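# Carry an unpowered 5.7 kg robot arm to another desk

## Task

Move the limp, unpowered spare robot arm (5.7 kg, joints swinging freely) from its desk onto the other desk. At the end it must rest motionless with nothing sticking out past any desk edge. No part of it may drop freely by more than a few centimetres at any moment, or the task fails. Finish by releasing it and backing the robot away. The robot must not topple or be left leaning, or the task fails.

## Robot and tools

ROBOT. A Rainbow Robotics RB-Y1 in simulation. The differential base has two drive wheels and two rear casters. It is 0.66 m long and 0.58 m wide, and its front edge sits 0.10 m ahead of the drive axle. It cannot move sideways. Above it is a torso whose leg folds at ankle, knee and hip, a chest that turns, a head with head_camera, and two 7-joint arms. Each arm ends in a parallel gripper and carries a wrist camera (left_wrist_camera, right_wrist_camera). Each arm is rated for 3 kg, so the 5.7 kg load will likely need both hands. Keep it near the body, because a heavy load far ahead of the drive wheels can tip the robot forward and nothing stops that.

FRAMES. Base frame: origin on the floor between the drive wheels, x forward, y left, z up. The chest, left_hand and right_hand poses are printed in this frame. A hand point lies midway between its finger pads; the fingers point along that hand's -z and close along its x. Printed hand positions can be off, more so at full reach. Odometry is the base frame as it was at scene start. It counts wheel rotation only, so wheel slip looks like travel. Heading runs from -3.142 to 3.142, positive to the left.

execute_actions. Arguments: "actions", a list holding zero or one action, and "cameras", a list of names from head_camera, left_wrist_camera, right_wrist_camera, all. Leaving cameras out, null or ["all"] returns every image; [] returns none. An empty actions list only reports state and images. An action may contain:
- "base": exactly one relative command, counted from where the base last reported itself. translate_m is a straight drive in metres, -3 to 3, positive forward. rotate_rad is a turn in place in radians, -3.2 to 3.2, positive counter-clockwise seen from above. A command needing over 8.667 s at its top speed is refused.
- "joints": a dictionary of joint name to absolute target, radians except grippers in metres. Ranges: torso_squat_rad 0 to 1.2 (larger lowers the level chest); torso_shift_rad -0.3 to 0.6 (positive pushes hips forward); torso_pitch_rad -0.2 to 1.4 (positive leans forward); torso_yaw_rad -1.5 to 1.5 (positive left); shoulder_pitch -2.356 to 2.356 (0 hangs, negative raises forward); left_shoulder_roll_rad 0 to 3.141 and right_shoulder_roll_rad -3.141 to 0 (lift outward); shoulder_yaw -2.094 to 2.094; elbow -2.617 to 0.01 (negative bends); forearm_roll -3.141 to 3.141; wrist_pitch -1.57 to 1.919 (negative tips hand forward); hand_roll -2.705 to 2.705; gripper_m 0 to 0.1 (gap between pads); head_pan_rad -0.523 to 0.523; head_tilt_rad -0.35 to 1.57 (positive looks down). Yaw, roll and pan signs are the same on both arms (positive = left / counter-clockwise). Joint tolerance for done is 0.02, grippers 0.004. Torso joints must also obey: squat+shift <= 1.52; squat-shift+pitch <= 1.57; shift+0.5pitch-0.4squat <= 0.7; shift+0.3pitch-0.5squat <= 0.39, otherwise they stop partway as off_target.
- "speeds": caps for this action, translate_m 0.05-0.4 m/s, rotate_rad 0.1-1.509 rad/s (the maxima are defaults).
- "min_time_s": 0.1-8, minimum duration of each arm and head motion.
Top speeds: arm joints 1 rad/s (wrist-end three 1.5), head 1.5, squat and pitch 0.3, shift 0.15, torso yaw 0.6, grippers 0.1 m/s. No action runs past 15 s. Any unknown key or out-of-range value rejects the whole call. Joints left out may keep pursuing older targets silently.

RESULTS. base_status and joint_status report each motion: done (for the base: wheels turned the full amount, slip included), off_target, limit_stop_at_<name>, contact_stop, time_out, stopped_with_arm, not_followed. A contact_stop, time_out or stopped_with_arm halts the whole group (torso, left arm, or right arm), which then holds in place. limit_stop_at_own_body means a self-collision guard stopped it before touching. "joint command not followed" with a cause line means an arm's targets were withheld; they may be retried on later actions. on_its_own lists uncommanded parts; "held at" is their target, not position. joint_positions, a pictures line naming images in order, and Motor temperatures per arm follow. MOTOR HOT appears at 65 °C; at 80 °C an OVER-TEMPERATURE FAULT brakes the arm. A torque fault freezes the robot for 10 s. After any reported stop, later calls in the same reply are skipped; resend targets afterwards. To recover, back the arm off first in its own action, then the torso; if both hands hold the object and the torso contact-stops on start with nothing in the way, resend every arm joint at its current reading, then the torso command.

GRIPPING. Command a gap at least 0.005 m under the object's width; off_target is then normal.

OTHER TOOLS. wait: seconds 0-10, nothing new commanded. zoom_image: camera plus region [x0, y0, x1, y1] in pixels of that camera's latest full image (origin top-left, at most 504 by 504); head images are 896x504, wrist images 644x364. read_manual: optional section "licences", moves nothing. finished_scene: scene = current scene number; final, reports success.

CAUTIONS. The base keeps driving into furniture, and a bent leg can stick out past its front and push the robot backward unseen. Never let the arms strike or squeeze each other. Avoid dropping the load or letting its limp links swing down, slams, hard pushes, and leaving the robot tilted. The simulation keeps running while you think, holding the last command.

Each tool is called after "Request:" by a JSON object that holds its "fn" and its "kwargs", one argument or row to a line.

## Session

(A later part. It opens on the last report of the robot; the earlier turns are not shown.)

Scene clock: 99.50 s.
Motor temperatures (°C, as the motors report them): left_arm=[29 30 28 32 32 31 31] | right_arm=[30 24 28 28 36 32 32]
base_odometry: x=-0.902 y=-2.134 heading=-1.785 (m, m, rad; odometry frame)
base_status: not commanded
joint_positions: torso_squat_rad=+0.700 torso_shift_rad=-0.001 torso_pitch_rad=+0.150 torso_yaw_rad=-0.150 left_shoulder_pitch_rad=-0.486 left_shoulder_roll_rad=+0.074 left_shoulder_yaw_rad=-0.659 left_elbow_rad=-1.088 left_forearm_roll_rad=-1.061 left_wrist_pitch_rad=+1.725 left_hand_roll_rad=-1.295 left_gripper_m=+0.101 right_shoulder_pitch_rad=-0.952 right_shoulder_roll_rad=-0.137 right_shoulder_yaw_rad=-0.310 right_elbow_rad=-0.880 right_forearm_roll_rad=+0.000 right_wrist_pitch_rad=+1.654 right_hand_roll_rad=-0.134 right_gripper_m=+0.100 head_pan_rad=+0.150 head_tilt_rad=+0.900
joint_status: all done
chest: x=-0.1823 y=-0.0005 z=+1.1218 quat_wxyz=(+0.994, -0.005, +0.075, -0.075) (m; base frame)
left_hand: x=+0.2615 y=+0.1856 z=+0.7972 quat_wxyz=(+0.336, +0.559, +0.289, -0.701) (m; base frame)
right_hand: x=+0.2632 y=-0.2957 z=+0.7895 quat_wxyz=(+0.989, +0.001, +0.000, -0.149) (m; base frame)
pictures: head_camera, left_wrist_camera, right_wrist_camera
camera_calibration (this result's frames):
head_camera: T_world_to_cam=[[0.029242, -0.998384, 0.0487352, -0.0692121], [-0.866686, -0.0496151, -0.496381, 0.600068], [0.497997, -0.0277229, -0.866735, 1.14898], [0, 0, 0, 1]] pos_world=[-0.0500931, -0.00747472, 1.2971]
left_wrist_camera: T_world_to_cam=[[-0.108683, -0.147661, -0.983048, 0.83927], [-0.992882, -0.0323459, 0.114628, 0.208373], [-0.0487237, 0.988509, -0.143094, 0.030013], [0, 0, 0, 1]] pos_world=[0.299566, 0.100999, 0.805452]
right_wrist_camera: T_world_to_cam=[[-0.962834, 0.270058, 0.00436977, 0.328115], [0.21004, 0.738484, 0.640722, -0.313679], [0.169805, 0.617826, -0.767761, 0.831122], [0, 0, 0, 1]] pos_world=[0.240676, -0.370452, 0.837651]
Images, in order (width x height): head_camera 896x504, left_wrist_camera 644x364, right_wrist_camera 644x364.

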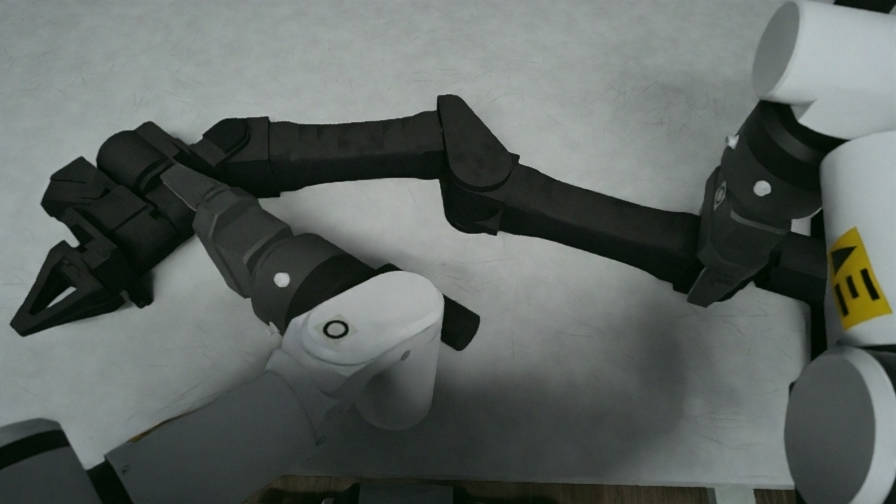

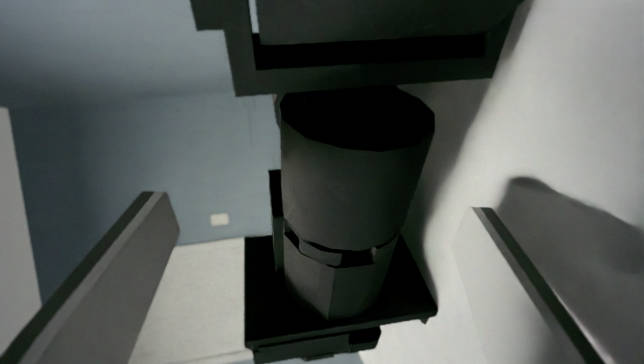

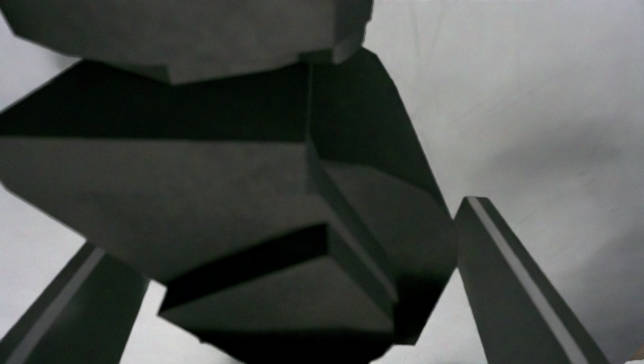

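Request:
{"fn": "execute_actions", "kwargs": {
  "actions": [
    {"joints": {"left_shoulder_pitch_rad": -0.5116, "left_shoulder_roll_rad": 0.1312, "left_shoulder_yaw_rad": -0.6326, "left_elbow_rad": -1.055, "left_forearm_roll_rad": -1.016, "left_wrist_pitch_rad": 1.6601, "left_hand_roll_rad": -1.2792, "head_pan_rad": 0.3}, "min_time_s": 0.8}
  ],
  "cameras": ["head_camera", "left_wrist_camera"]
}}

Scene clock: 109.10 s.
Motor temperatures (°C, as the motors report them): left_arm=[29 30 28 32 32 31 31] | right_arm=[30 24 28 28 36 32 32]
base_odometry: x=-0.902 y=-2.134 heading=-1.785 (m, m, rad; odometry frame)
base_status: not commanded
joint_positions: torso_squat_rad=+0.700 torso_shift_rad=-0.001 torso_pitch_rad=+0.150 torso_yaw_rad=-0.150 left_shoulder_pitch_rad=-0.511 left_shoulder_roll_rad=+0.131 left_shoulder_yaw_rad=-0.633 left_elbow_rad=-1.055 left_forearm_roll_rad=-1.016 left_wrist_pitch_rad=+1.660 left_hand_roll_rad=-1.279 left_gripper_m=+0.101 right_shoulder_pitch_rad=-0.952 right_shoulder_roll_rad=-0.137 right_shoulder_yaw_rad=-0.310 right_elbow_rad=-0.880 right_forearm_roll_rad=+0.000 right_wrist_pitch_rad=+1.654 right_hand_roll_rad=-0.134 right_gripper_m=+0.100 head_pan_rad=+0.300 head_tilt_rad=+0.900
joint_status: all done
chest: x=-0.1823 y=-0.0005 z=+1.1218 quat_wxyz=(+0.994, -0.005, +0.075, -0.075) (m; base frame)
left_hand: x=+0.2822 y=+0.2123 z=+0.7934 quat_wxyz=(+0.335, +0.559, +0.290, -0.701) (m; base frame)
right_hand: x=+0.2632 y=-0.2957 z=+0.7896 quat_wxyz=(+0.989, +0.001, +0.000, -0.149) (m; base frame)
pictures: head_camera, left_wrist_camera
camera_calibration (this result's frames):
head_camera: T_world_to_cam=[[0.176514, -0.983941, 0.0265038, -0.0206048], [-0.850584, -0.16603, -0.498939, 0.605073], [0.495328, 0.0655261, -0.866231, 1.14834], [0, 0, 0, 1]] pos_world=[-0.0505035, 0.00493995, 1.29717]
left_wrist_camera: T_world_to_cam=[[-0.10965, -0.145874, -0.983208, 0.841717], [-0.992839, -0.0310968, 0.115338, 0.229434], [-0.0473995, 0.988814, -0.14142, 0.00227475], [0, 0, 0, 1]] pos_world=[0.320194, 0.12767, 0.801442]
Images, in order (width x height): head_camera 896x504, left_wrist_camera 644x364.

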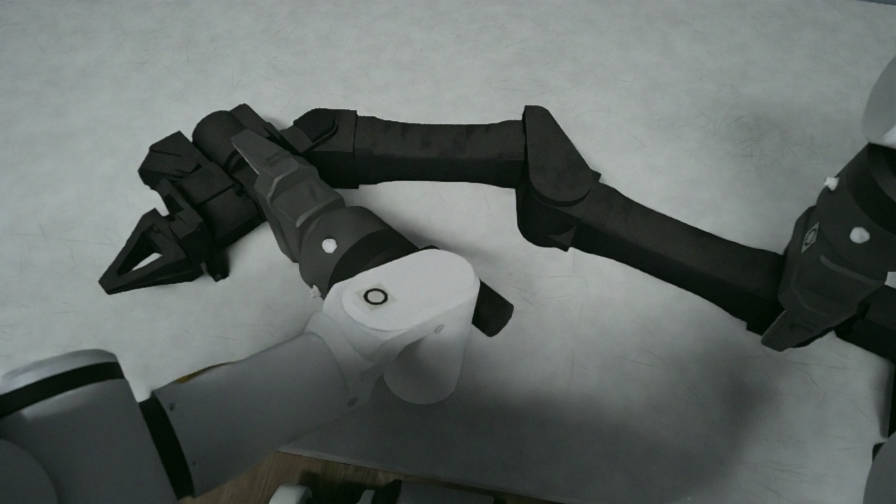

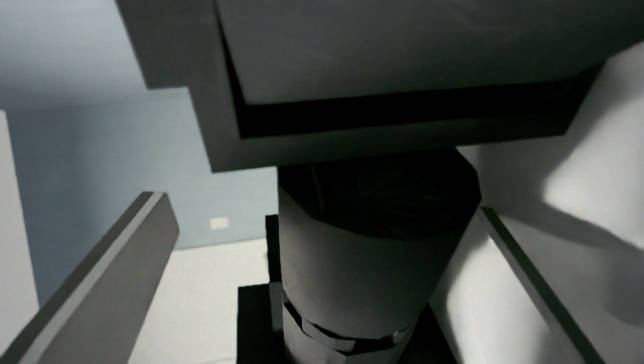

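Request:
{"fn": "execute_actions", "kwargs": {
  "actions": [
    {"joints": {"left_shoulder_pitch_rad": -0.5283, "left_shoulder_roll_rad": 0.1693, "left_shoulder_yaw_rad": -0.6155, "left_elbow_rad": -1.0334, "left_forearm_roll_rad": -0.9862, "left_wrist_pitch_rad": 1.6172, "left_hand_roll_rad": -1.2689}, "min_time_s": 0.8}
  ],
  "cameras": ["head_camera", "left_wrist_camera"]
}}

Scene clock: 111.00 s.
Motor temperatures (°C, as the motors report them): left_arm=[29 30 28 32 32 31 31] | right_arm=[30 24 28 28 36 32 32]
base_odometry: x=-0.902 y=-2.134 heading=-1.785 (m, m, rad; odometry frame)
base_status: not commanded
joint_positions: torso_squat_rad=+0.700 torso_shift_rad=-0.001 torso_pitch_rad=+0.150 torso_yaw_rad=-0.150 left_shoulder_pitch_rad=-0.528 left_shoulder_roll_rad=+0.169 left_shoulder_yaw_rad=-0.616 left_elbow_rad=-1.034 left_forearm_roll_rad=-0.986 left_wrist_pitch_rad=+1.617 left_hand_roll_rad=-1.269 left_gripper_m=+0.101 right_shoulder_pitch_rad=-0.952 right_shoulder_roll_rad=-0.137 right_shoulder_yaw_rad=-0.310 right_elbow_rad=-0.880 right_forearm_roll_rad=+0.000 right_wrist_pitch_rad=+1.654 right_hand_roll_rad=-0.134 right_gripper_m=+0.100 head_pan_rad=+0.300 head_tilt_rad=+0.900
joint_status: all done
chest: x=-0.1823 y=-0.0005 z=+1.1218 quat_wxyz=(+0.994, -0.005, +0.075, -0.075) (m; base frame)
left_hand: x=+0.2956 y=+0.2309 z=+0.7920 quat_wxyz=(+0.336, +0.559, +0.289, -0.701) (m; base frame)
right_hand: x=+0.2632 y=-0.2957 z=+0.7896 quat_wxyz=(+0.989, +0.001, +0.000, -0.149) (m; base frame)
pictures: head_camera, left_wrist_camera
camera_calibration (this result's frames):
head_camera: T_world_to_cam=[[0.176514, -0.983941, 0.0265041, -0.020605], [-0.850584, -0.16603, -0.49894, 0.605073], [0.495328, 0.0655257, -0.866231, 1.14834], [0, 0, 0, 1]] pos_world=[-0.0505034, 0.00494012, 1.29717]
left_wrist_camera: T_world_to_cam=[[-0.108697, -0.14764, -0.98305, 0.844577], [-0.99288, -0.0323415, 0.114641, 0.244268], [-0.0487189, 0.988512, -0.143073, -0.0138444], [0, 0, 0, 1]] pos_world=[0.333658, 0.146278, 0.800277]
Images, in order (width x height): head_camera 896x504, left_wrist_camera 644x364.

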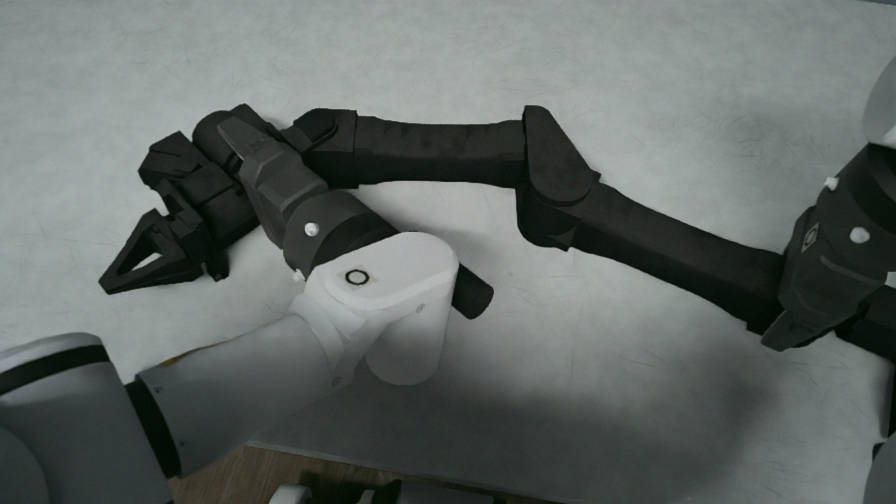

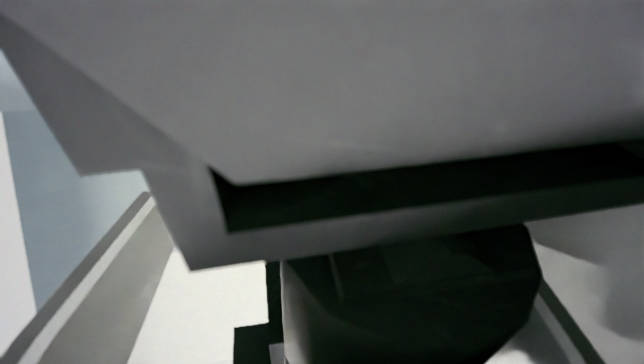

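Request:
{"fn": "execute_actions", "kwargs": {
  "actions": [
    {"joints": {"left_gripper_m": 0.045, "right_gripper_m": 0.075, "head_pan_rad": 0.2}}
  ]
}}

Scene clock: 112.87 s.
Motor temperatures (°C, as the motors report them): left_arm=[29 30 28 33 33 31 31] | right_arm=[30 24 28 28 36 32 32]
base_odometry: x=-0.902 y=-2.134 heading=-1.785 (m, m, rad; odometry frame)
base_status: not commanded
joint_positions: torso_squat_rad=+0.700 torso_shift_rad=-0.001 torso_pitch_rad=+0.151 torso_yaw_rad=-0.150 left_shoulder_pitch_rad=-0.526 left_shoulder_roll_rad=+0.168 left_shoulder_yaw_rad=-0.616 left_elbow_rad=-1.033 left_forearm_roll_rad=-0.985 left_wrist_pitch_rad=+1.617 left_hand_roll_rad=-1.269 left_gripper_m=+0.059 right_shoulder_pitch_rad=-0.952 right_shoulder_roll_rad=-0.137 right_shoulder_yaw_rad=-0.310 right_elbow_rad=-0.880 right_forearm_roll_rad=+0.000 right_wrist_pitch_rad=+1.654 right_hand_roll_rad=-0.134 right_gripper_m=+0.075 head_pan_rad=+0.200 head_tilt_rad=+0.900
joint_status: left_gripper_m off_target (ended at +0.059, target +0.045); the others done
chest: x=-0.1820 y=-0.0005 z=+1.1218 quat_wxyz=(+0.994, -0.005, +0.075, -0.075) (m; base frame)
left_hand: x=+0.2948 y=+0.2309 z=+0.7902 quat_wxyz=(+0.336, +0.557, +0.290, -0.702) (m; base frame)
right_hand: x=+0.2634 y=-0.2957 z=+0.7893 quat_wxyz=(+0.989, +0.000, +0.001, -0.149) (m; base frame)
pictures: head_camera, left_wrist_camera, right_wrist_camera
camera_calibration (this result's frames):
head_camera: T_world_to_cam=[[0.0786678, -0.996039, 0.0414498, -0.0530353], [-0.863614, -0.0888605, -0.496261, 0.600586], [0.497979, 0.00324314, -0.867183, 1.14938], [0, 0, 0, 1]] pos_world=[-0.0495222, -0.00318442, 1.29697]
left_wrist_camera: T_world_to_cam=[[-0.112928, -0.149168, -0.982342, 0.843676], [-0.992361, -0.0324916, 0.119014, 0.240093], [-0.0496709, 0.988278, -0.144359, -0.0128142], [0, 0, 0, 1]] pos_world=[0.332898, 0.146314, 0.798354]
right_wrist_camera: T_world_to_cam=[[-0.962816, 0.270113, 0.00497536, 0.327784], [0.210535, 0.738654, 0.640364, -0.313323], [0.169296, 0.6176, -0.768056, 0.83122], [0, 0, 0, 1]] pos_world=[0.240839, -0.370463, 0.837433]
Images, in order (width x height): head_camera 896x504, left_wrist_camera 644x364, right_wrist_camera 644x364.

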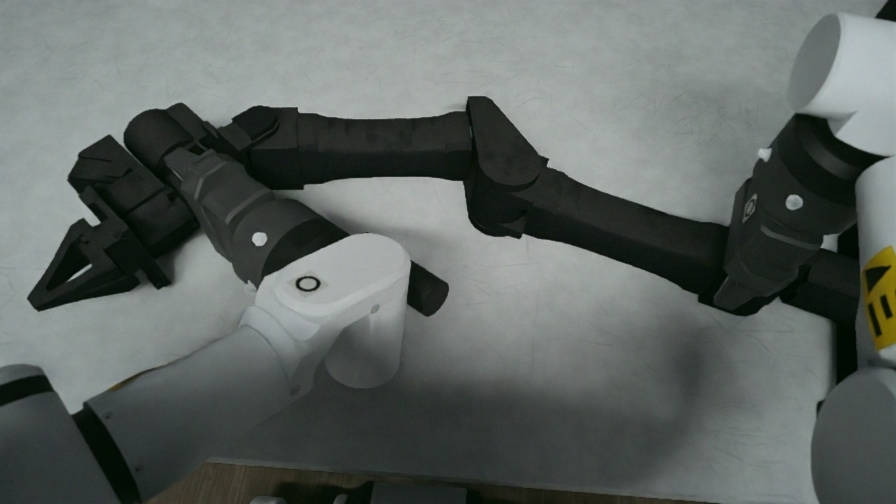

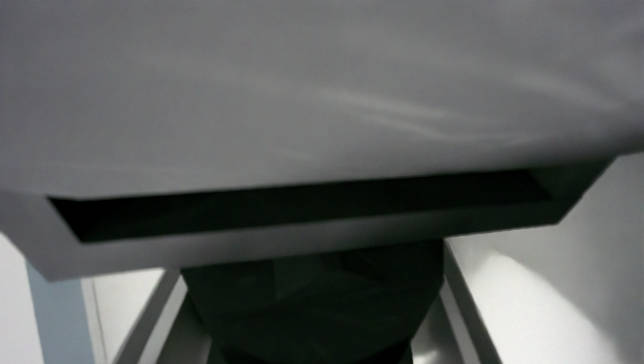

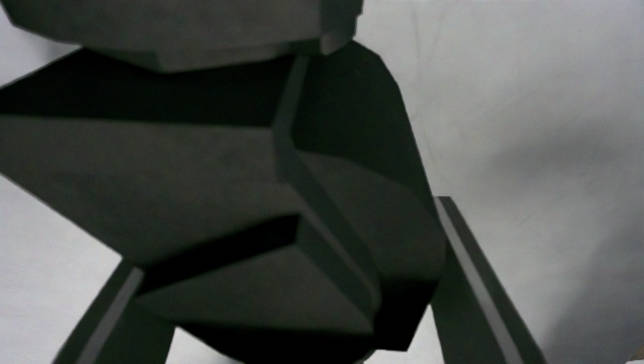

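Request:
{"fn": "execute_actions", "kwargs": {
  "actions": [
    {"joints": {"right_gripper_m": 0.045}}
  ]
}}

Scene clock: 114.67 s.
Motor temperatures (°C, as the motors report them): left_arm=[29 30 28 33 33 31 31] | right_arm=[30 24 28 28 36 32 32]
base_odometry: x=-0.902 y=-2.134 heading=-1.785 (m, m, rad; odometry frame)
base_status: not commanded
joint_positions: torso_squat_rad=+0.700 torso_shift_rad=-0.001 torso_pitch_rad=+0.151 torso_yaw_rad=-0.150 left_shoulder_pitch_rad=-0.526 left_shoulder_roll_rad=+0.168 left_shoulder_yaw_rad=-0.616 left_elbow_rad=-1.033 left_forearm_roll_rad=-0.985 left_wrist_pitch_rad=+1.617 left_hand_roll_rad=-1.269 left_gripper_m=+0.059 right_shoulder_pitch_rad=-0.952 right_shoulder_roll_rad=-0.137 right_shoulder_yaw_rad=-0.310 right_elbow_rad=-0.880 right_forearm_roll_rad=+0.000 right_wrist_pitch_rad=+1.654 right_hand_roll_rad=-0.134 right_gripper_m=+0.063 head_pan_rad=+0.200 head_tilt_rad=+0.900
joint_status: right_gripper_m off_target (ended at +0.063, target +0.045)
chest: x=-0.1819 y=-0.0004 z=+1.1218 quat_wxyz=(+0.994, -0.005, +0.075, -0.075) (m; base frame)
left_hand: x=+0.2947 y=+0.2310 z=+0.7900 quat_wxyz=(+0.336, +0.557, +0.290, -0.702) (m; base frame)
right_hand: x=+0.2634 y=-0.2958 z=+0.7893 quat_wxyz=(+0.989, +0.000, +0.001, -0.149) (m; base frame)
pictures: head_camera, left_wrist_camera, right_wrist_camera
camera_calibration (this result's frames):
head_camera: T_world_to_cam=[[0.0786785, -0.996038, 0.0414603, -0.0530369], [-0.863649, -0.0888753, -0.496197, 0.600544], [0.497916, 0.00323292, -0.867219, 1.14939], [0, 0, 0, 1]] pos_world=[-0.0494686, -0.00316907, 1.29696]
left_wrist_camera: T_world_to_cam=[[-0.113145, -0.14904, -0.982337, 0.843617], [-0.992323, -0.0327424, 0.119263, 0.239912], [-0.049939, 0.988289, -0.144191, -0.0130321], [0, 0, 0, 1]] pos_world=[0.33287, 0.146468, 0.798224]
right_wrist_camera: T_world_to_cam=[[-0.962786, 0.270215, 0.00514213, 0.327688], [0.21074, 0.73869, 0.640255, -0.313219], [0.169208, 0.617512, -0.768145, 0.831306], [0, 0, 0, 1]] pos_world=[0.240837, -0.370516, 0.837419]
Images, in order (width x height): head_camera 896x504, left_wrist_camera 644x364, right_wrist_camera 644x364.

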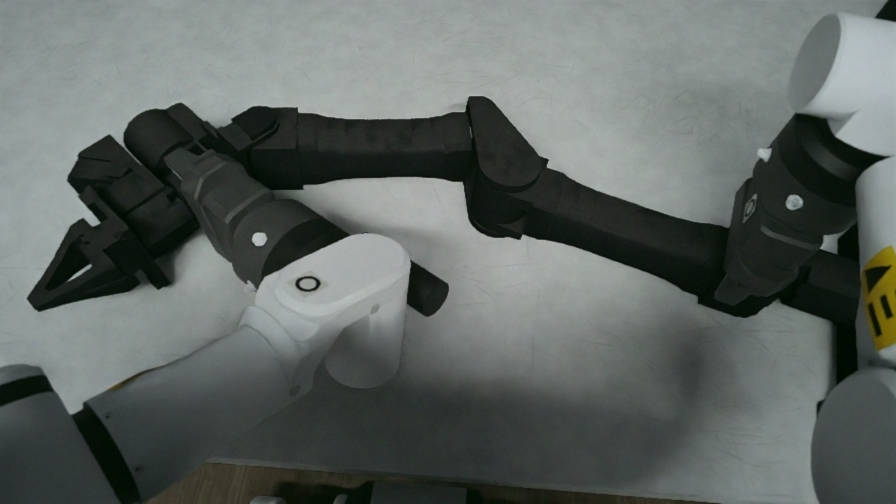

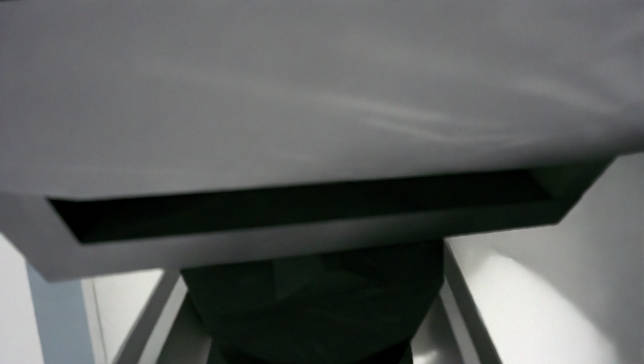

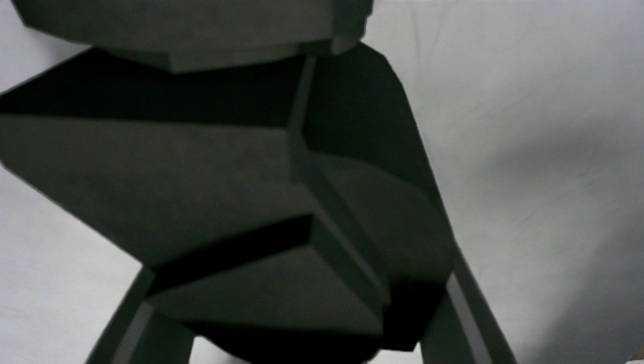

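Request:
{"fn": "execute_actions", "kwargs": {
  "actions": [
    {"joints": {"torso_squat_rad": 0.665, "head_pan_rad": 0.05}}
  ]
}}

Scene clock: 116.57 s.
Motor temperatures (°C, as the motors report them): left_arm=[29 30 28 33 33 31 31] | right_arm=[30 24 28 28 36 32 32]
base_odometry: x=-0.902 y=-2.134 heading=-1.785 (m, m, rad; odometry frame)
base_status: not commanded
joint_positions: torso_squat_rad=+0.665 torso_shift_rad=+0.000 torso_pitch_rad=+0.152 torso_yaw_rad=-0.150 left_shoulder_pitch_rad=-0.526 left_shoulder_roll_rad=+0.168 left_shoulder_yaw_rad=-0.616 left_elbow_rad=-1.033 left_forearm_roll_rad=-0.985 left_wrist_pitch_rad=+1.617 left_hand_roll_rad=-1.269 left_gripper_m=+0.059 right_shoulder_pitch_rad=-0.950 right_shoulder_roll_rad=-0.137 right_shoulder_yaw_rad=-0.311 right_elbow_rad=-0.879 right_forearm_roll_rad=+0.000 right_wrist_pitch_rad=+1.654 right_hand_roll_rad=-0.134 right_gripper_m=+0.063 head_pan_rad=+0.050 head_tilt_rad=+0.900
joint_status: all done
chest: x=-0.1815 y=-0.0005 z=+1.1373 quat_wxyz=(+0.994, -0.005, +0.076, -0.075) (m; base frame)
left_hand: x=+0.2948 y=+0.2311 z=+0.8050 quat_wxyz=(+0.336, +0.557, +0.290, -0.702) (m; base frame)
right_hand: x=+0.2621 y=-0.2958 z=+0.8027 quat_wxyz=(+0.989, +0.001, +0.003, -0.150) (m; base frame)
pictures: head_camera, left_wrist_camera, right_wrist_camera
camera_calibration (this result's frames):
head_camera: T_world_to_cam=[[-0.0692206, -0.99556, 0.0637837, -0.102776], [-0.868666, 0.0287119, -0.494565, 0.606383], [0.490538, -0.0896408, -0.866797, 1.16052], [0, 0, 0, 1]] pos_world=[-0.0496489, -0.0156997, 1.31239]
left_wrist_camera: T_world_to_cam=[[-0.114348, -0.14875, -0.982241, 0.858502], [-0.992171, -0.0328689, 0.120482, 0.237195], [-0.0502069, 0.988328, -0.143827, -0.0111322], [0, 0, 0, 1]] pos_world=[0.332948, 0.146501, 0.813077]
right_wrist_camera: T_world_to_cam=[[-0.962512, 0.271047, 0.0102382, 0.322472], [0.214558, 0.737734, 0.640088, -0.322695], [0.165941, 0.618289, -0.768233, 0.842983], [0, 0, 0, 1]] pos_world=[0.239734, -0.37055, 0.850859]
Images, in order (width x height): head_camera 896x504, left_wrist_camera 644x364, right_wrist_camera 644x364.

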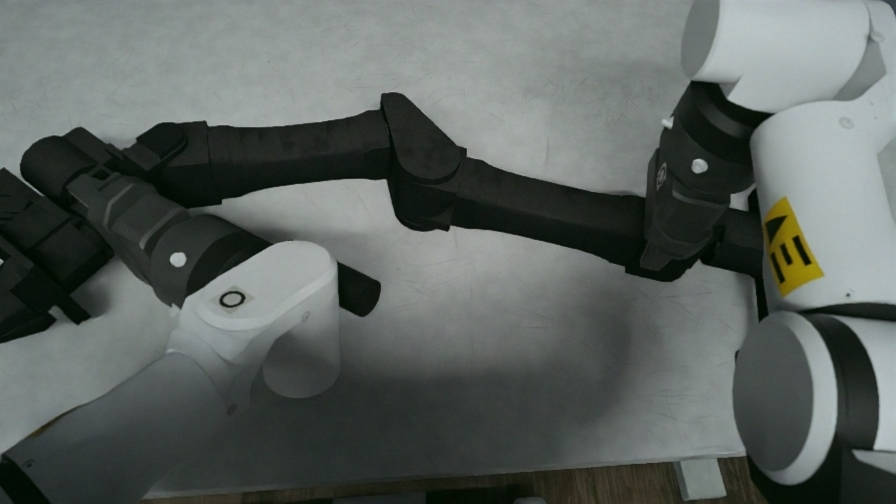

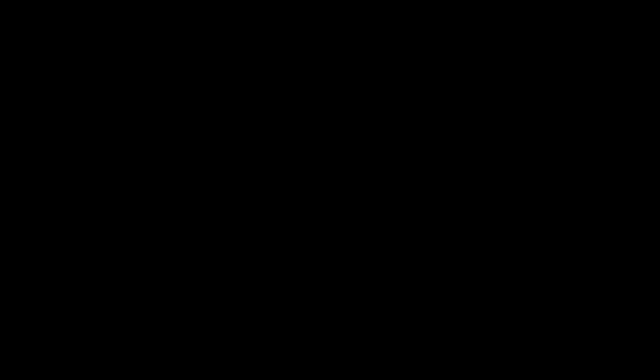

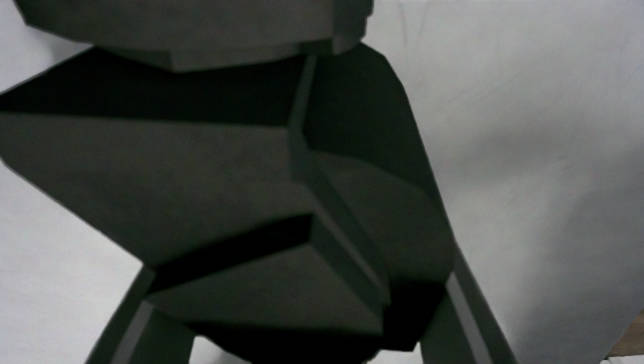

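Request:
{"fn": "execute_actions", "kwargs": {
  "actions": [
    {"joints": {"torso_squat_rad": 0.56, "head_pan_rad": 0.2}}
  ]
}}

Scene clock: 117.93 s.
Motor temperatures (°C, as the motors report them): left_arm=[29 30 28 33 34 31 31] | right_arm=[30 24 28 28 36 32 32]
base_odometry: x=-0.902 y=-2.134 heading=-1.785 (m, m, rad; odometry frame)
base_status: not commanded
joint_positions: torso_squat_rad=+0.560 torso_shift_rad=+0.000 torso_pitch_rad=+0.152 torso_yaw_rad=-0.150 left_shoulder_pitch_rad=-0.526 left_shoulder_roll_rad=+0.168 left_shoulder_yaw_rad=-0.616 left_elbow_rad=-1.032 left_forearm_roll_rad=-0.985 left_wrist_pitch_rad=+1.617 left_hand_roll_rad=-1.269 left_gripper_m=+0.059 right_shoulder_pitch_rad=-0.950 right_shoulder_roll_rad=-0.137 right_shoulder_yaw_rad=-0.311 right_elbow_rad=-0.879 right_forearm_roll_rad=+0.000 right_wrist_pitch_rad=+1.654 right_hand_roll_rad=-0.134 right_gripper_m=+0.063 head_pan_rad=+0.200 head_tilt_rad=+0.900
joint_status: all done
chest: x=-0.1815 y=-0.0006 z=+1.1795 quat_wxyz=(+0.994, -0.005, +0.076, -0.075) (m; base frame)
left_hand: x=+0.2947 y=+0.2311 z=+0.8472 quat_wxyz=(+0.336, +0.557, +0.290, -0.702) (m; base frame)
right_hand: x=+0.2619 y=-0.2958 z=+0.8448 quat_wxyz=(+0.989, +0.001, +0.003, -0.150) (m; base frame)
pictures: head_camera, left_wrist_camera, right_wrist_camera
camera_calibration (this result's frames):
head_camera: T_world_to_cam=[[0.0785946, -0.996056, 0.0411636, -0.0552441], [-0.864152, -0.0886581, -0.49536, 0.62847], [0.497056, 0.00336097, -0.867712, 1.1996], [0, 0, 0, 1]] pos_world=[-0.0488339, -0.00333912, 1.3545]
left_wrist_camera: T_world_to_cam=[[-0.114443, -0.148714, -0.982236, 0.899956], [-0.992158, -0.0329063, 0.120582, 0.231991], [-0.0502539, 0.988333, -0.143782, -0.00509287], [0, 0, 0, 1]] pos_world=[0.33291, 0.146504, 0.855263]
right_wrist_camera: T_world_to_cam=[[-0.962491, 0.271106, 0.0106374, 0.321577], [0.214844, 0.737633, 0.640108, -0.349721], [0.16569, 0.618384, -0.768211, 0.875404], [0, 0, 0, 1]] pos_world=[0.239604, -0.370551, 0.892934]
Images, in order (width x height): head_camera 896x504, left_wrist_camera 644x364, right_wrist_camera 644x364.

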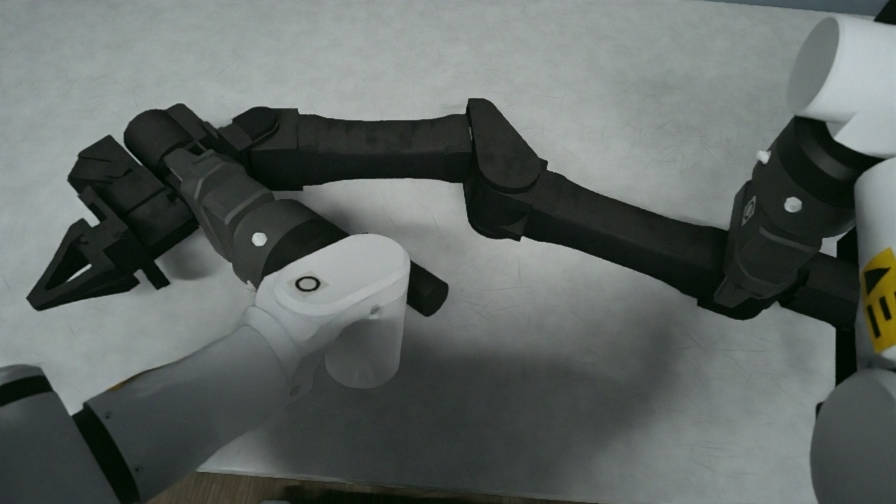

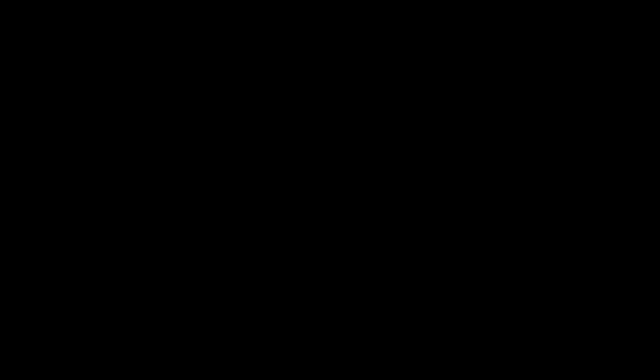

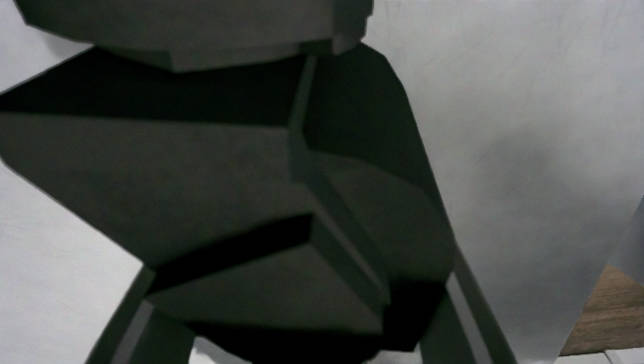

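Request:
{"fn": "execute_actions", "kwargs": {
  "actions": [
    {"base": {"translate_m": -1.0}, "joints": {"torso_squat_rad": 0.48, "head_pan_rad": 0.15}}
  ]
}}

Scene clock: 124.50 s.
Motor temperatures (°C, as the motors report them): left_arm=[30 30 28 33 35 31 31] | right_arm=[31 24 28 29 36 32 32]
base_odometry: x=-0.690 y=-1.157 heading=-1.784 (m, m, rad; odometry frame)
base_status: done
joint_positions: torso_squat_rad=+0.480 torso_shift_rad=+0.000 torso_pitch_rad=+0.152 torso_yaw_rad=-0.150 left_shoulder_pitch_rad=-0.526 left_shoulder_roll_rad=+0.168 left_shoulder_yaw_rad=-0.616 left_elbow_rad=-1.032 left_forearm_roll_rad=-0.985 left_wrist_pitch_rad=+1.617 left_hand_roll_rad=-1.269 left_gripper_m=+0.059 right_shoulder_pitch_rad=-0.950 right_shoulder_roll_rad=-0.137 right_shoulder_yaw_rad=-0.311 right_elbow_rad=-0.878 right_forearm_roll_rad=+0.000 right_wrist_pitch_rad=+1.654 right_hand_roll_rad=-0.134 right_gripper_m=+0.063 head_pan_rad=+0.150 head_tilt_rad=+0.900
joint_status: all done
chest: x=-0.1815 y=-0.0006 z=+1.2073 quat_wxyz=(+0.994, -0.005, +0.076, -0.075) (m; base frame)
left_hand: x=+0.2947 y=+0.2311 z=+0.8750 quat_wxyz=(+0.336, +0.557, +0.290, -0.702) (m; base frame)
right_hand: x=+0.2618 y=-0.2957 z=+0.8724 quat_wxyz=(+0.989, +0.001, +0.004, -0.150) (m; base frame)
pictures: head_camera, left_wrist_camera, right_wrist_camera
camera_calibration (this result's frames):
head_camera: T_world_to_cam=[[0.029429, -0.998383, 0.0486418, -0.0732961], [-0.867579, -0.0496808, -0.494811, 0.641182], [0.496428, -0.0276388, -0.867638, 1.22344], [0, 0, 0, 1]] pos_world=[-0.0489143, -0.0075087, 1.38233]
left_wrist_camera: T_world_to_cam=[[-0.114504, -0.148671, -0.982235, 0.927269], [-0.992146, -0.0329922, 0.120653, 0.228551], [-0.0503437, 0.988336, -0.143725, -0.00113421], [0, 0, 0, 1]] pos_world=[0.332875, 0.146519, 0.883058]
right_wrist_camera: T_world_to_cam=[[-0.962497, 0.271066, 0.011055, 0.320765], [0.215056, 0.73751, 0.640179, -0.367598], [0.165377, 0.618548, -0.768146, 0.896711], [0, 0, 0, 1]] pos_world=[0.239494, -0.3705, 0.920588]
Images, in order (width x height): head_camera 896x504, left_wrist_camera 644x364, right_wrist_camera 644x364.

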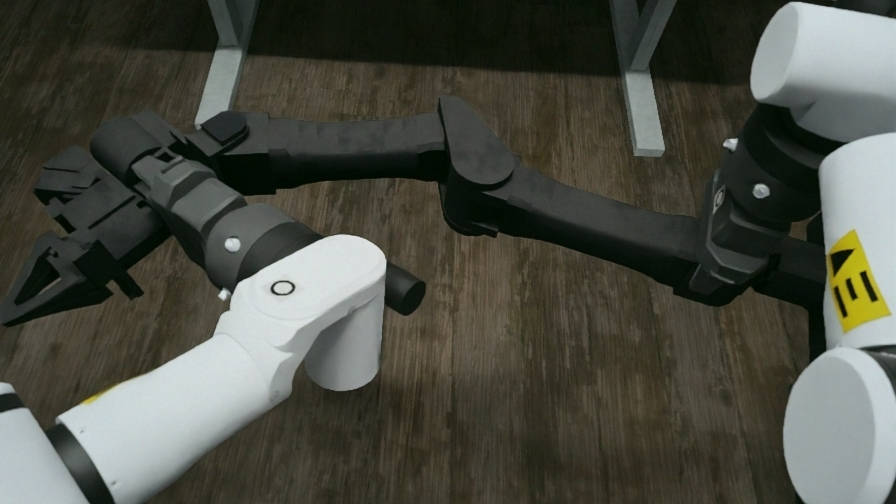

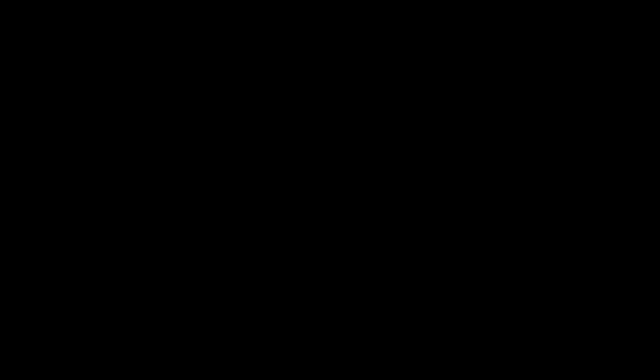

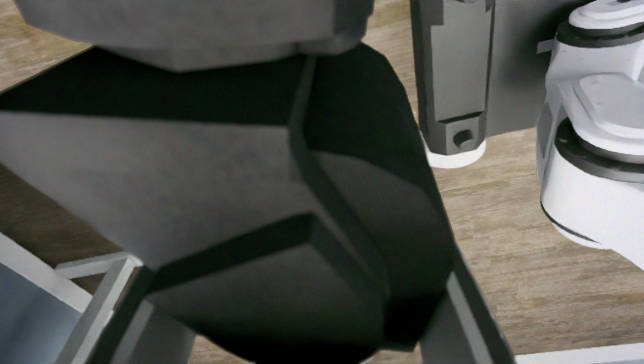

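The load is steady. Turning toward the target desk.

Request:
{"fn": "execute_actions", "kwargs": {
  "actions": [
    {"base": {"rotate_rad": 3.14}, "joints": {"head_tilt_rad": 0.2}, "speeds": {"rotate_rad": 1.0}}
  ]
}}

Scene clock: 130.33 s.
Motor temperatures (°C, as the motors report them): left_arm=[30 30 28 33 36 31 31] | right_arm=[31 24 28 29 36 32 32]
base_odometry: x=-0.690 y=-1.157 heading=+1.355 (m, m, rad; odometry frame)
base_status: done
joint_positions: torso_squat_rad=+0.480 torso_shift_rad=+0.000 torso_pitch_rad=+0.152 torso_yaw_rad=-0.150 left_shoulder_pitch_rad=-0.526 left_shoulder_roll_rad=+0.168 left_shoulder_yaw_rad=-0.616 left_elbow_rad=-1.032 left_forearm_roll_rad=-0.985 left_wrist_pitch_rad=+1.617 left_hand_roll_rad=-1.269 left_gripper_m=+0.059 right_shoulder_pitch_rad=-0.950 right_shoulder_roll_rad=-0.137 right_shoulder_yaw_rad=-0.311 right_elbow_rad=-0.878 right_forearm_roll_rad=+0.000 right_wrist_pitch_rad=+1.654 right_hand_roll_rad=-0.134 right_gripper_m=+0.063 head_pan_rad=+0.150 head_tilt_rad=+0.200
joint_status: all done
chest: x=-0.1815 y=-0.0006 z=+1.2073 quat_wxyz=(+0.994, -0.005, +0.076, -0.075) (m; base frame)
left_hand: x=+0.2947 y=+0.2310 z=+0.8750 quat_wxyz=(+0.336, +0.557, +0.290, -0.702) (m; base frame)
right_hand: x=+0.2618 y=-0.2957 z=+0.8724 quat_wxyz=(+0.989, +0.001, +0.004, -0.150) (m; base frame)
pictures: head_camera, left_wrist_camera, right_wrist_camera
camera_calibration (this result's frames):
head_camera: T_world_to_cam=[[-0.00953039, -0.998391, 0.0558933, -0.0885556], [-0.344884, -0.0491842, -0.937356, 1.32934], [0.938597, -0.0282101, -0.34386, 0.54657], [0, 0, 0, 1]] pos_world=[-0.0553839, -0.00761168, 1.43896]
left_wrist_camera: T_world_to_cam=[[-0.114442, -0.148688, -0.98224, 0.92727], [-0.992154, -0.0329837, 0.12059, 0.228597], [-0.0503283, 0.988334, -0.143747, -0.00108583], [0, 0, 0, 1]] pos_world=[0.332868, 0.146487, 0.883078]
right_wrist_camera: T_world_to_cam=[[-0.962499, 0.271062, 0.011017, 0.320808], [0.215018, 0.737475, 0.640232, -0.367637], [0.165418, 0.618592, -0.768102, 0.896677], [0, 0, 0, 1]] pos_world=[0.2395, -0.370513, 0.920578]
Images, in order (width x height): head_camera 896x504, left_wrist_camera 644x364, right_wrist_camera 644x364.

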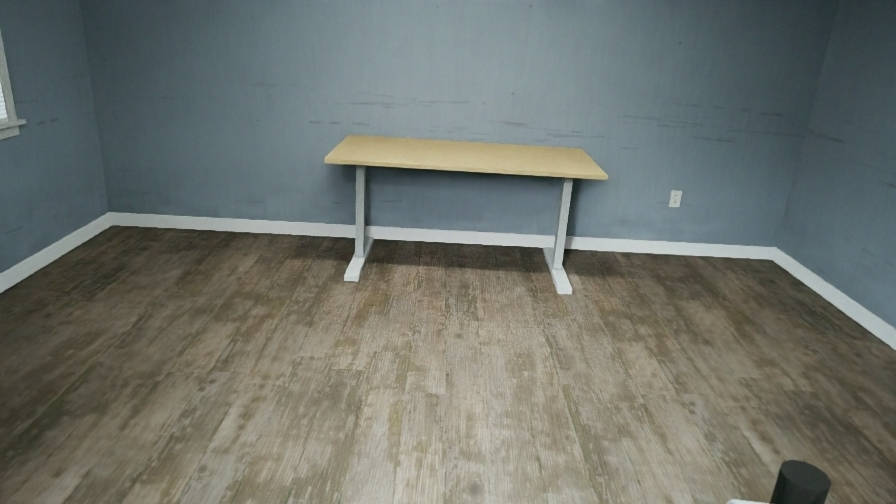

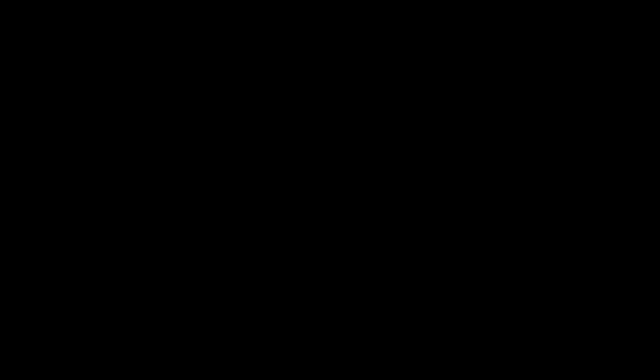

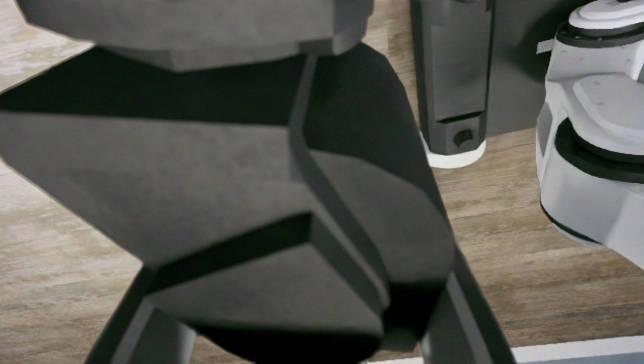

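Request:
{"fn": "execute_actions", "kwargs": {
  "actions": [
    {"base": {"rotate_rad": -0.045}}
  ],
  "cameras": []
}}

Request:
{"fn": "execute_actions", "kwargs": {
  "actions": [
    {"base": {"translate_m": 2.6}, "joints": {"head_tilt_rad": 0.55}}
  ]
}}

Scene clock: 132.90 s.
Motor temperatures (°C, as the motors report them): left_arm=[30 30 28 33 36 31 31] | right_arm=[32 24 28 30 36 32 32]
base_odometry: x=-0.690 y=-1.157 heading=+1.311 (m, m, rad; odometry frame)
base_status: done
joint_positions: torso_squat_rad=+0.480 torso_shift_rad=+0.000 torso_pitch_rad=+0.152 torso_yaw_rad=-0.150 left_shoulder_pitch_rad=-0.526 left_shoulder_roll_rad=+0.168 left_shoulder_yaw_rad=-0.616 left_elbow_rad=-1.032 left_forearm_roll_rad=-0.985 left_wrist_pitch_rad=+1.617 left_hand_roll_rad=-1.269 left_gripper_m=+0.059 right_shoulder_pitch_rad=-0.950 right_shoulder_roll_rad=-0.137 right_shoulder_yaw_rad=-0.311 right_elbow_rad=-0.878 right_forearm_roll_rad=+0.000 right_wrist_pitch_rad=+1.654 right_hand_roll_rad=-0.134 right_gripper_m=+0.063 head_pan_rad=+0.150 head_tilt_rad=+0.200
joint_status: not commanded
chest: x=-0.1815 y=-0.0006 z=+1.2073 quat_wxyz=(+0.994, -0.005, +0.076, -0.075) (m; base frame)
left_hand: x=+0.2947 y=+0.2310 z=+0.8750 quat_wxyz=(+0.336, +0.557, +0.290, -0.702) (m; base frame)
right_hand: x=+0.2618 y=-0.2957 z=+0.8724 quat_wxyz=(+0.989, +0.001, +0.004, -0.150) (m; base frame)
pictures: none
No camera images: the call's "cameras" was empty. Leave "cameras" out to get every camera's image.

Scene clock: 140.87 s.
Motor temperatures (°C, as the motors report them): left_arm=[30 30 28 33 37 31 31] | right_arm=[32 24 28 30 36 32 32]
base_odometry: x=-0.023 y=+1.356 heading=+1.312 (m, m, rad; odometry frame)
base_status: done
joint_positions: torso_squat_rad=+0.480 torso_shift_rad=+0.000 torso_pitch_rad=+0.152 torso_yaw_rad=-0.150 left_shoulder_pitch_rad=-0.526 left_shoulder_roll_rad=+0.168 left_shoulder_yaw_rad=-0.616 left_elbow_rad=-1.032 left_forearm_roll_rad=-0.985 left_wrist_pitch_rad=+1.617 left_hand_roll_rad=-1.269 left_gripper_m=+0.059 right_shoulder_pitch_rad=-0.950 right_shoulder_roll_rad=-0.137 right_shoulder_yaw_rad=-0.311 right_elbow_rad=-0.879 right_forearm_roll_rad=+0.000 right_wrist_pitch_rad=+1.654 right_hand_roll_rad=-0.134 right_gripper_m=+0.063 head_pan_rad=+0.150 head_tilt_rad=+0.550
joint_status: all done
chest: x=-0.1814 y=-0.0006 z=+1.2073 quat_wxyz=(+0.994, -0.005, +0.076, -0.075) (m; base frame)
left_hand: x=+0.2947 y=+0.2310 z=+0.8750 quat_wxyz=(+0.336, +0.557, +0.290, -0.702) (m; base frame)
right_hand: x=+0.2619 y=-0.2957 z=+0.8724 quat_wxyz=(+0.989, +0.001, +0.004, -0.150) (m; base frame)
pictures: head_camera, left_wrist_camera, right_wrist_camera
camera_calibration (this result's frames):
head_camera: T_world_to_cam=[[0.0105741, -0.998391, 0.0557058, -0.0856745], [-0.645369, -0.0493667, -0.762274, 1.04497], [0.763798, -0.0278904, -0.644852, 0.945776], [0, 0, 0, 1]] pos_world=[-0.0470874, -0.00757201, 1.41121]
left_wrist_camera: T_world_to_cam=[[-0.1145, -0.148689, -0.982233, 0.927251], [-0.992148, -0.0329758, 0.120648, 0.228574], [-0.050329, 0.988334, -0.143746, -0.00107699], [0, 0, 0, 1]] pos_world=[0.332895, 0.146474, 0.883045]
right_wrist_camera: T_world_to_cam=[[-0.962505, 0.271043, 0.0109585, 0.320914], [0.214968, 0.737492, 0.64023, -0.367655], [0.165448, 0.61858, -0.768105, 0.896668], [0, 0, 0, 1]] pos_world=[0.239563, -0.3705, 0.920603]
Images, in order (width x height): head_camera 896x504, left_wrist_camera 644x364, right_wrist_camera 644x364.

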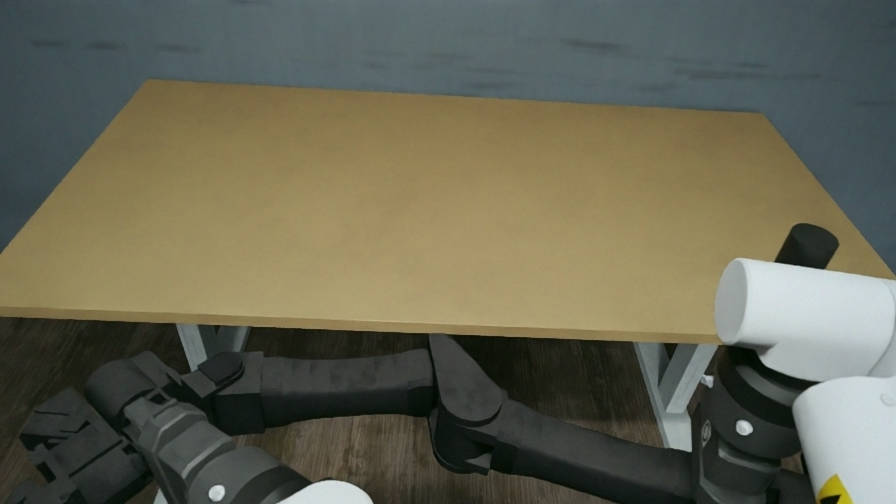

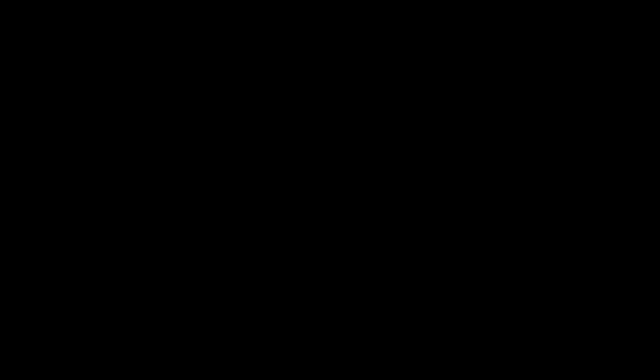

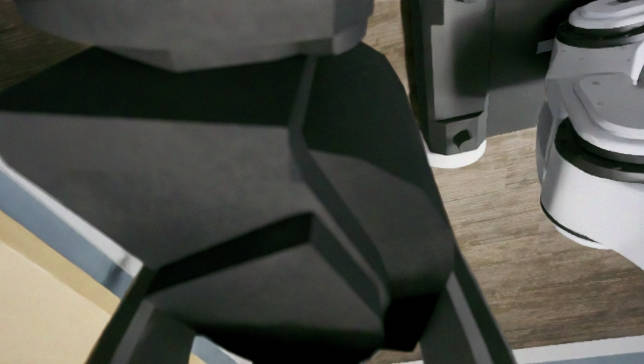

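Request:
{"fn": "execute_actions", "kwargs": {
  "actions": [
    {"base": {"translate_m": 0.54}, "joints": {"torso_squat_rad": 0.57, "head_tilt_rad": 0.9}}
  ]
}}

Scene clock: 144.70 s.
Motor temperatures (°C, as the motors report them): left_arm=[31 30 28 33 37 31 31] | right_arm=[32 24 28 30 36 32 32]
base_odometry: x=+0.115 y=+1.878 heading=+1.313 (m, m, rad; odometry frame)
base_status: done
joint_positions: torso_squat_rad=+0.570 torso_shift_rad=+0.000 torso_pitch_rad=+0.152 torso_yaw_rad=-0.150 left_shoulder_pitch_rad=-0.526 left_shoulder_roll_rad=+0.168 left_shoulder_yaw_rad=-0.616 left_elbow_rad=-1.032 left_forearm_roll_rad=-0.985 left_wrist_pitch_rad=+1.617 left_hand_roll_rad=-1.269 left_gripper_m=+0.059 right_shoulder_pitch_rad=-0.950 right_shoulder_roll_rad=-0.137 right_shoulder_yaw_rad=-0.311 right_elbow_rad=-0.879 right_forearm_roll_rad=+0.000 right_wrist_pitch_rad=+1.654 right_hand_roll_rad=-0.134 right_gripper_m=+0.063 head_pan_rad=+0.150 head_tilt_rad=+0.900
joint_status: all done
chest: x=-0.1814 y=-0.0006 z=+1.1758 quat_wxyz=(+0.994, -0.005, +0.076, -0.075) (m; base frame)
left_hand: x=+0.2947 y=+0.2311 z=+0.8434 quat_wxyz=(+0.336, +0.557, +0.290, -0.702) (m; base frame)
right_hand: x=+0.2619 y=-0.2957 z=+0.8409 quat_wxyz=(+0.989, +0.001, +0.004, -0.150) (m; base frame)
pictures: head_camera, left_wrist_camera, right_wrist_camera
camera_calibration (this result's frames):
head_camera: T_world_to_cam=[[0.0294178, -0.998384, 0.0486118, -0.0717388], [-0.867598, -0.0496552, -0.49478, 0.625557], [0.496395, -0.0276202, -0.867658, 1.19605], [0, 0, 0, 1]] pos_world=[-0.0488704, -0.0075256, 1.35076]
left_wrist_camera: T_world_to_cam=[[-0.114509, -0.148686, -0.982232, 0.896251], [-0.992145, -0.0330029, 0.120661, 0.232363], [-0.0503571, 0.988334, -0.143739, -0.00562917], [0, 0, 0, 1]] pos_world=[0.332883, 0.146492, 0.85148]
right_wrist_camera: T_world_to_cam=[[-0.962508, 0.271033, 0.0109162, 0.321304], [0.214933, 0.737495, 0.640238, -0.347474], [0.165475, 0.61858, -0.768099, 0.872415], [0, 0, 0, 1]] pos_world=[0.239579, -0.370483, 0.88906]
Images, in order (width x height): head_camera 896x504, left_wrist_camera 644x364, right_wrist_camera 644x364.

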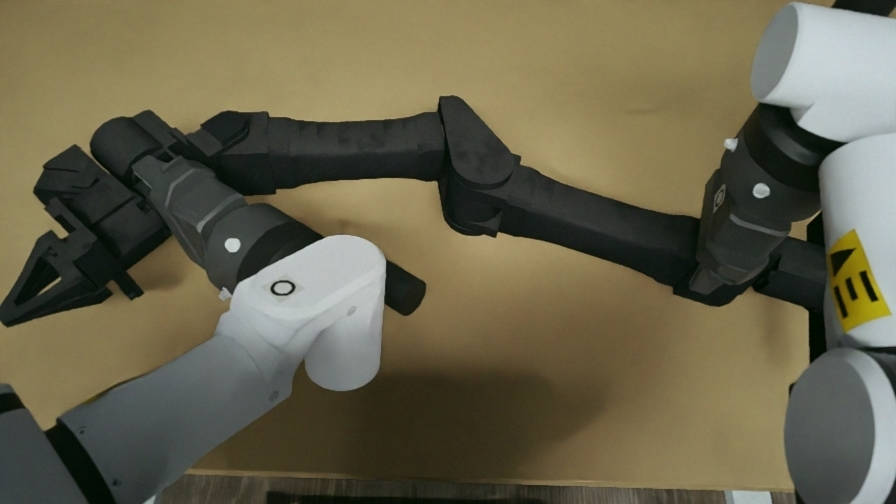

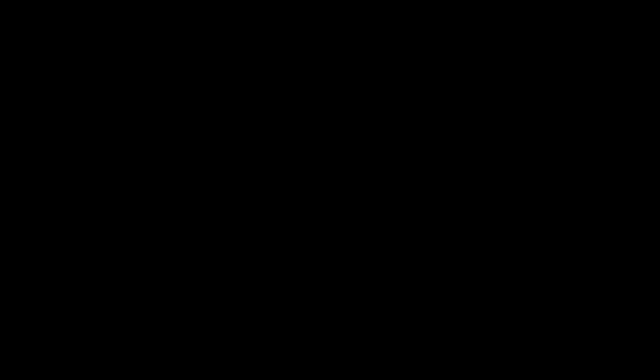

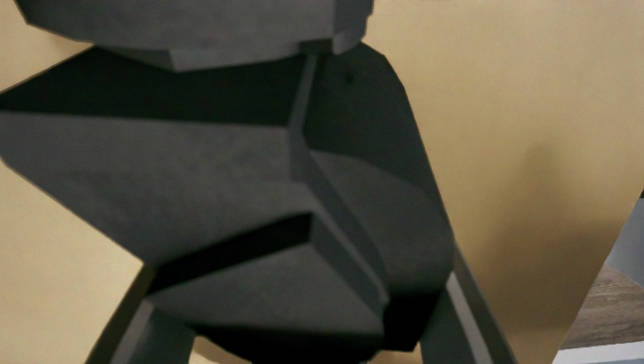

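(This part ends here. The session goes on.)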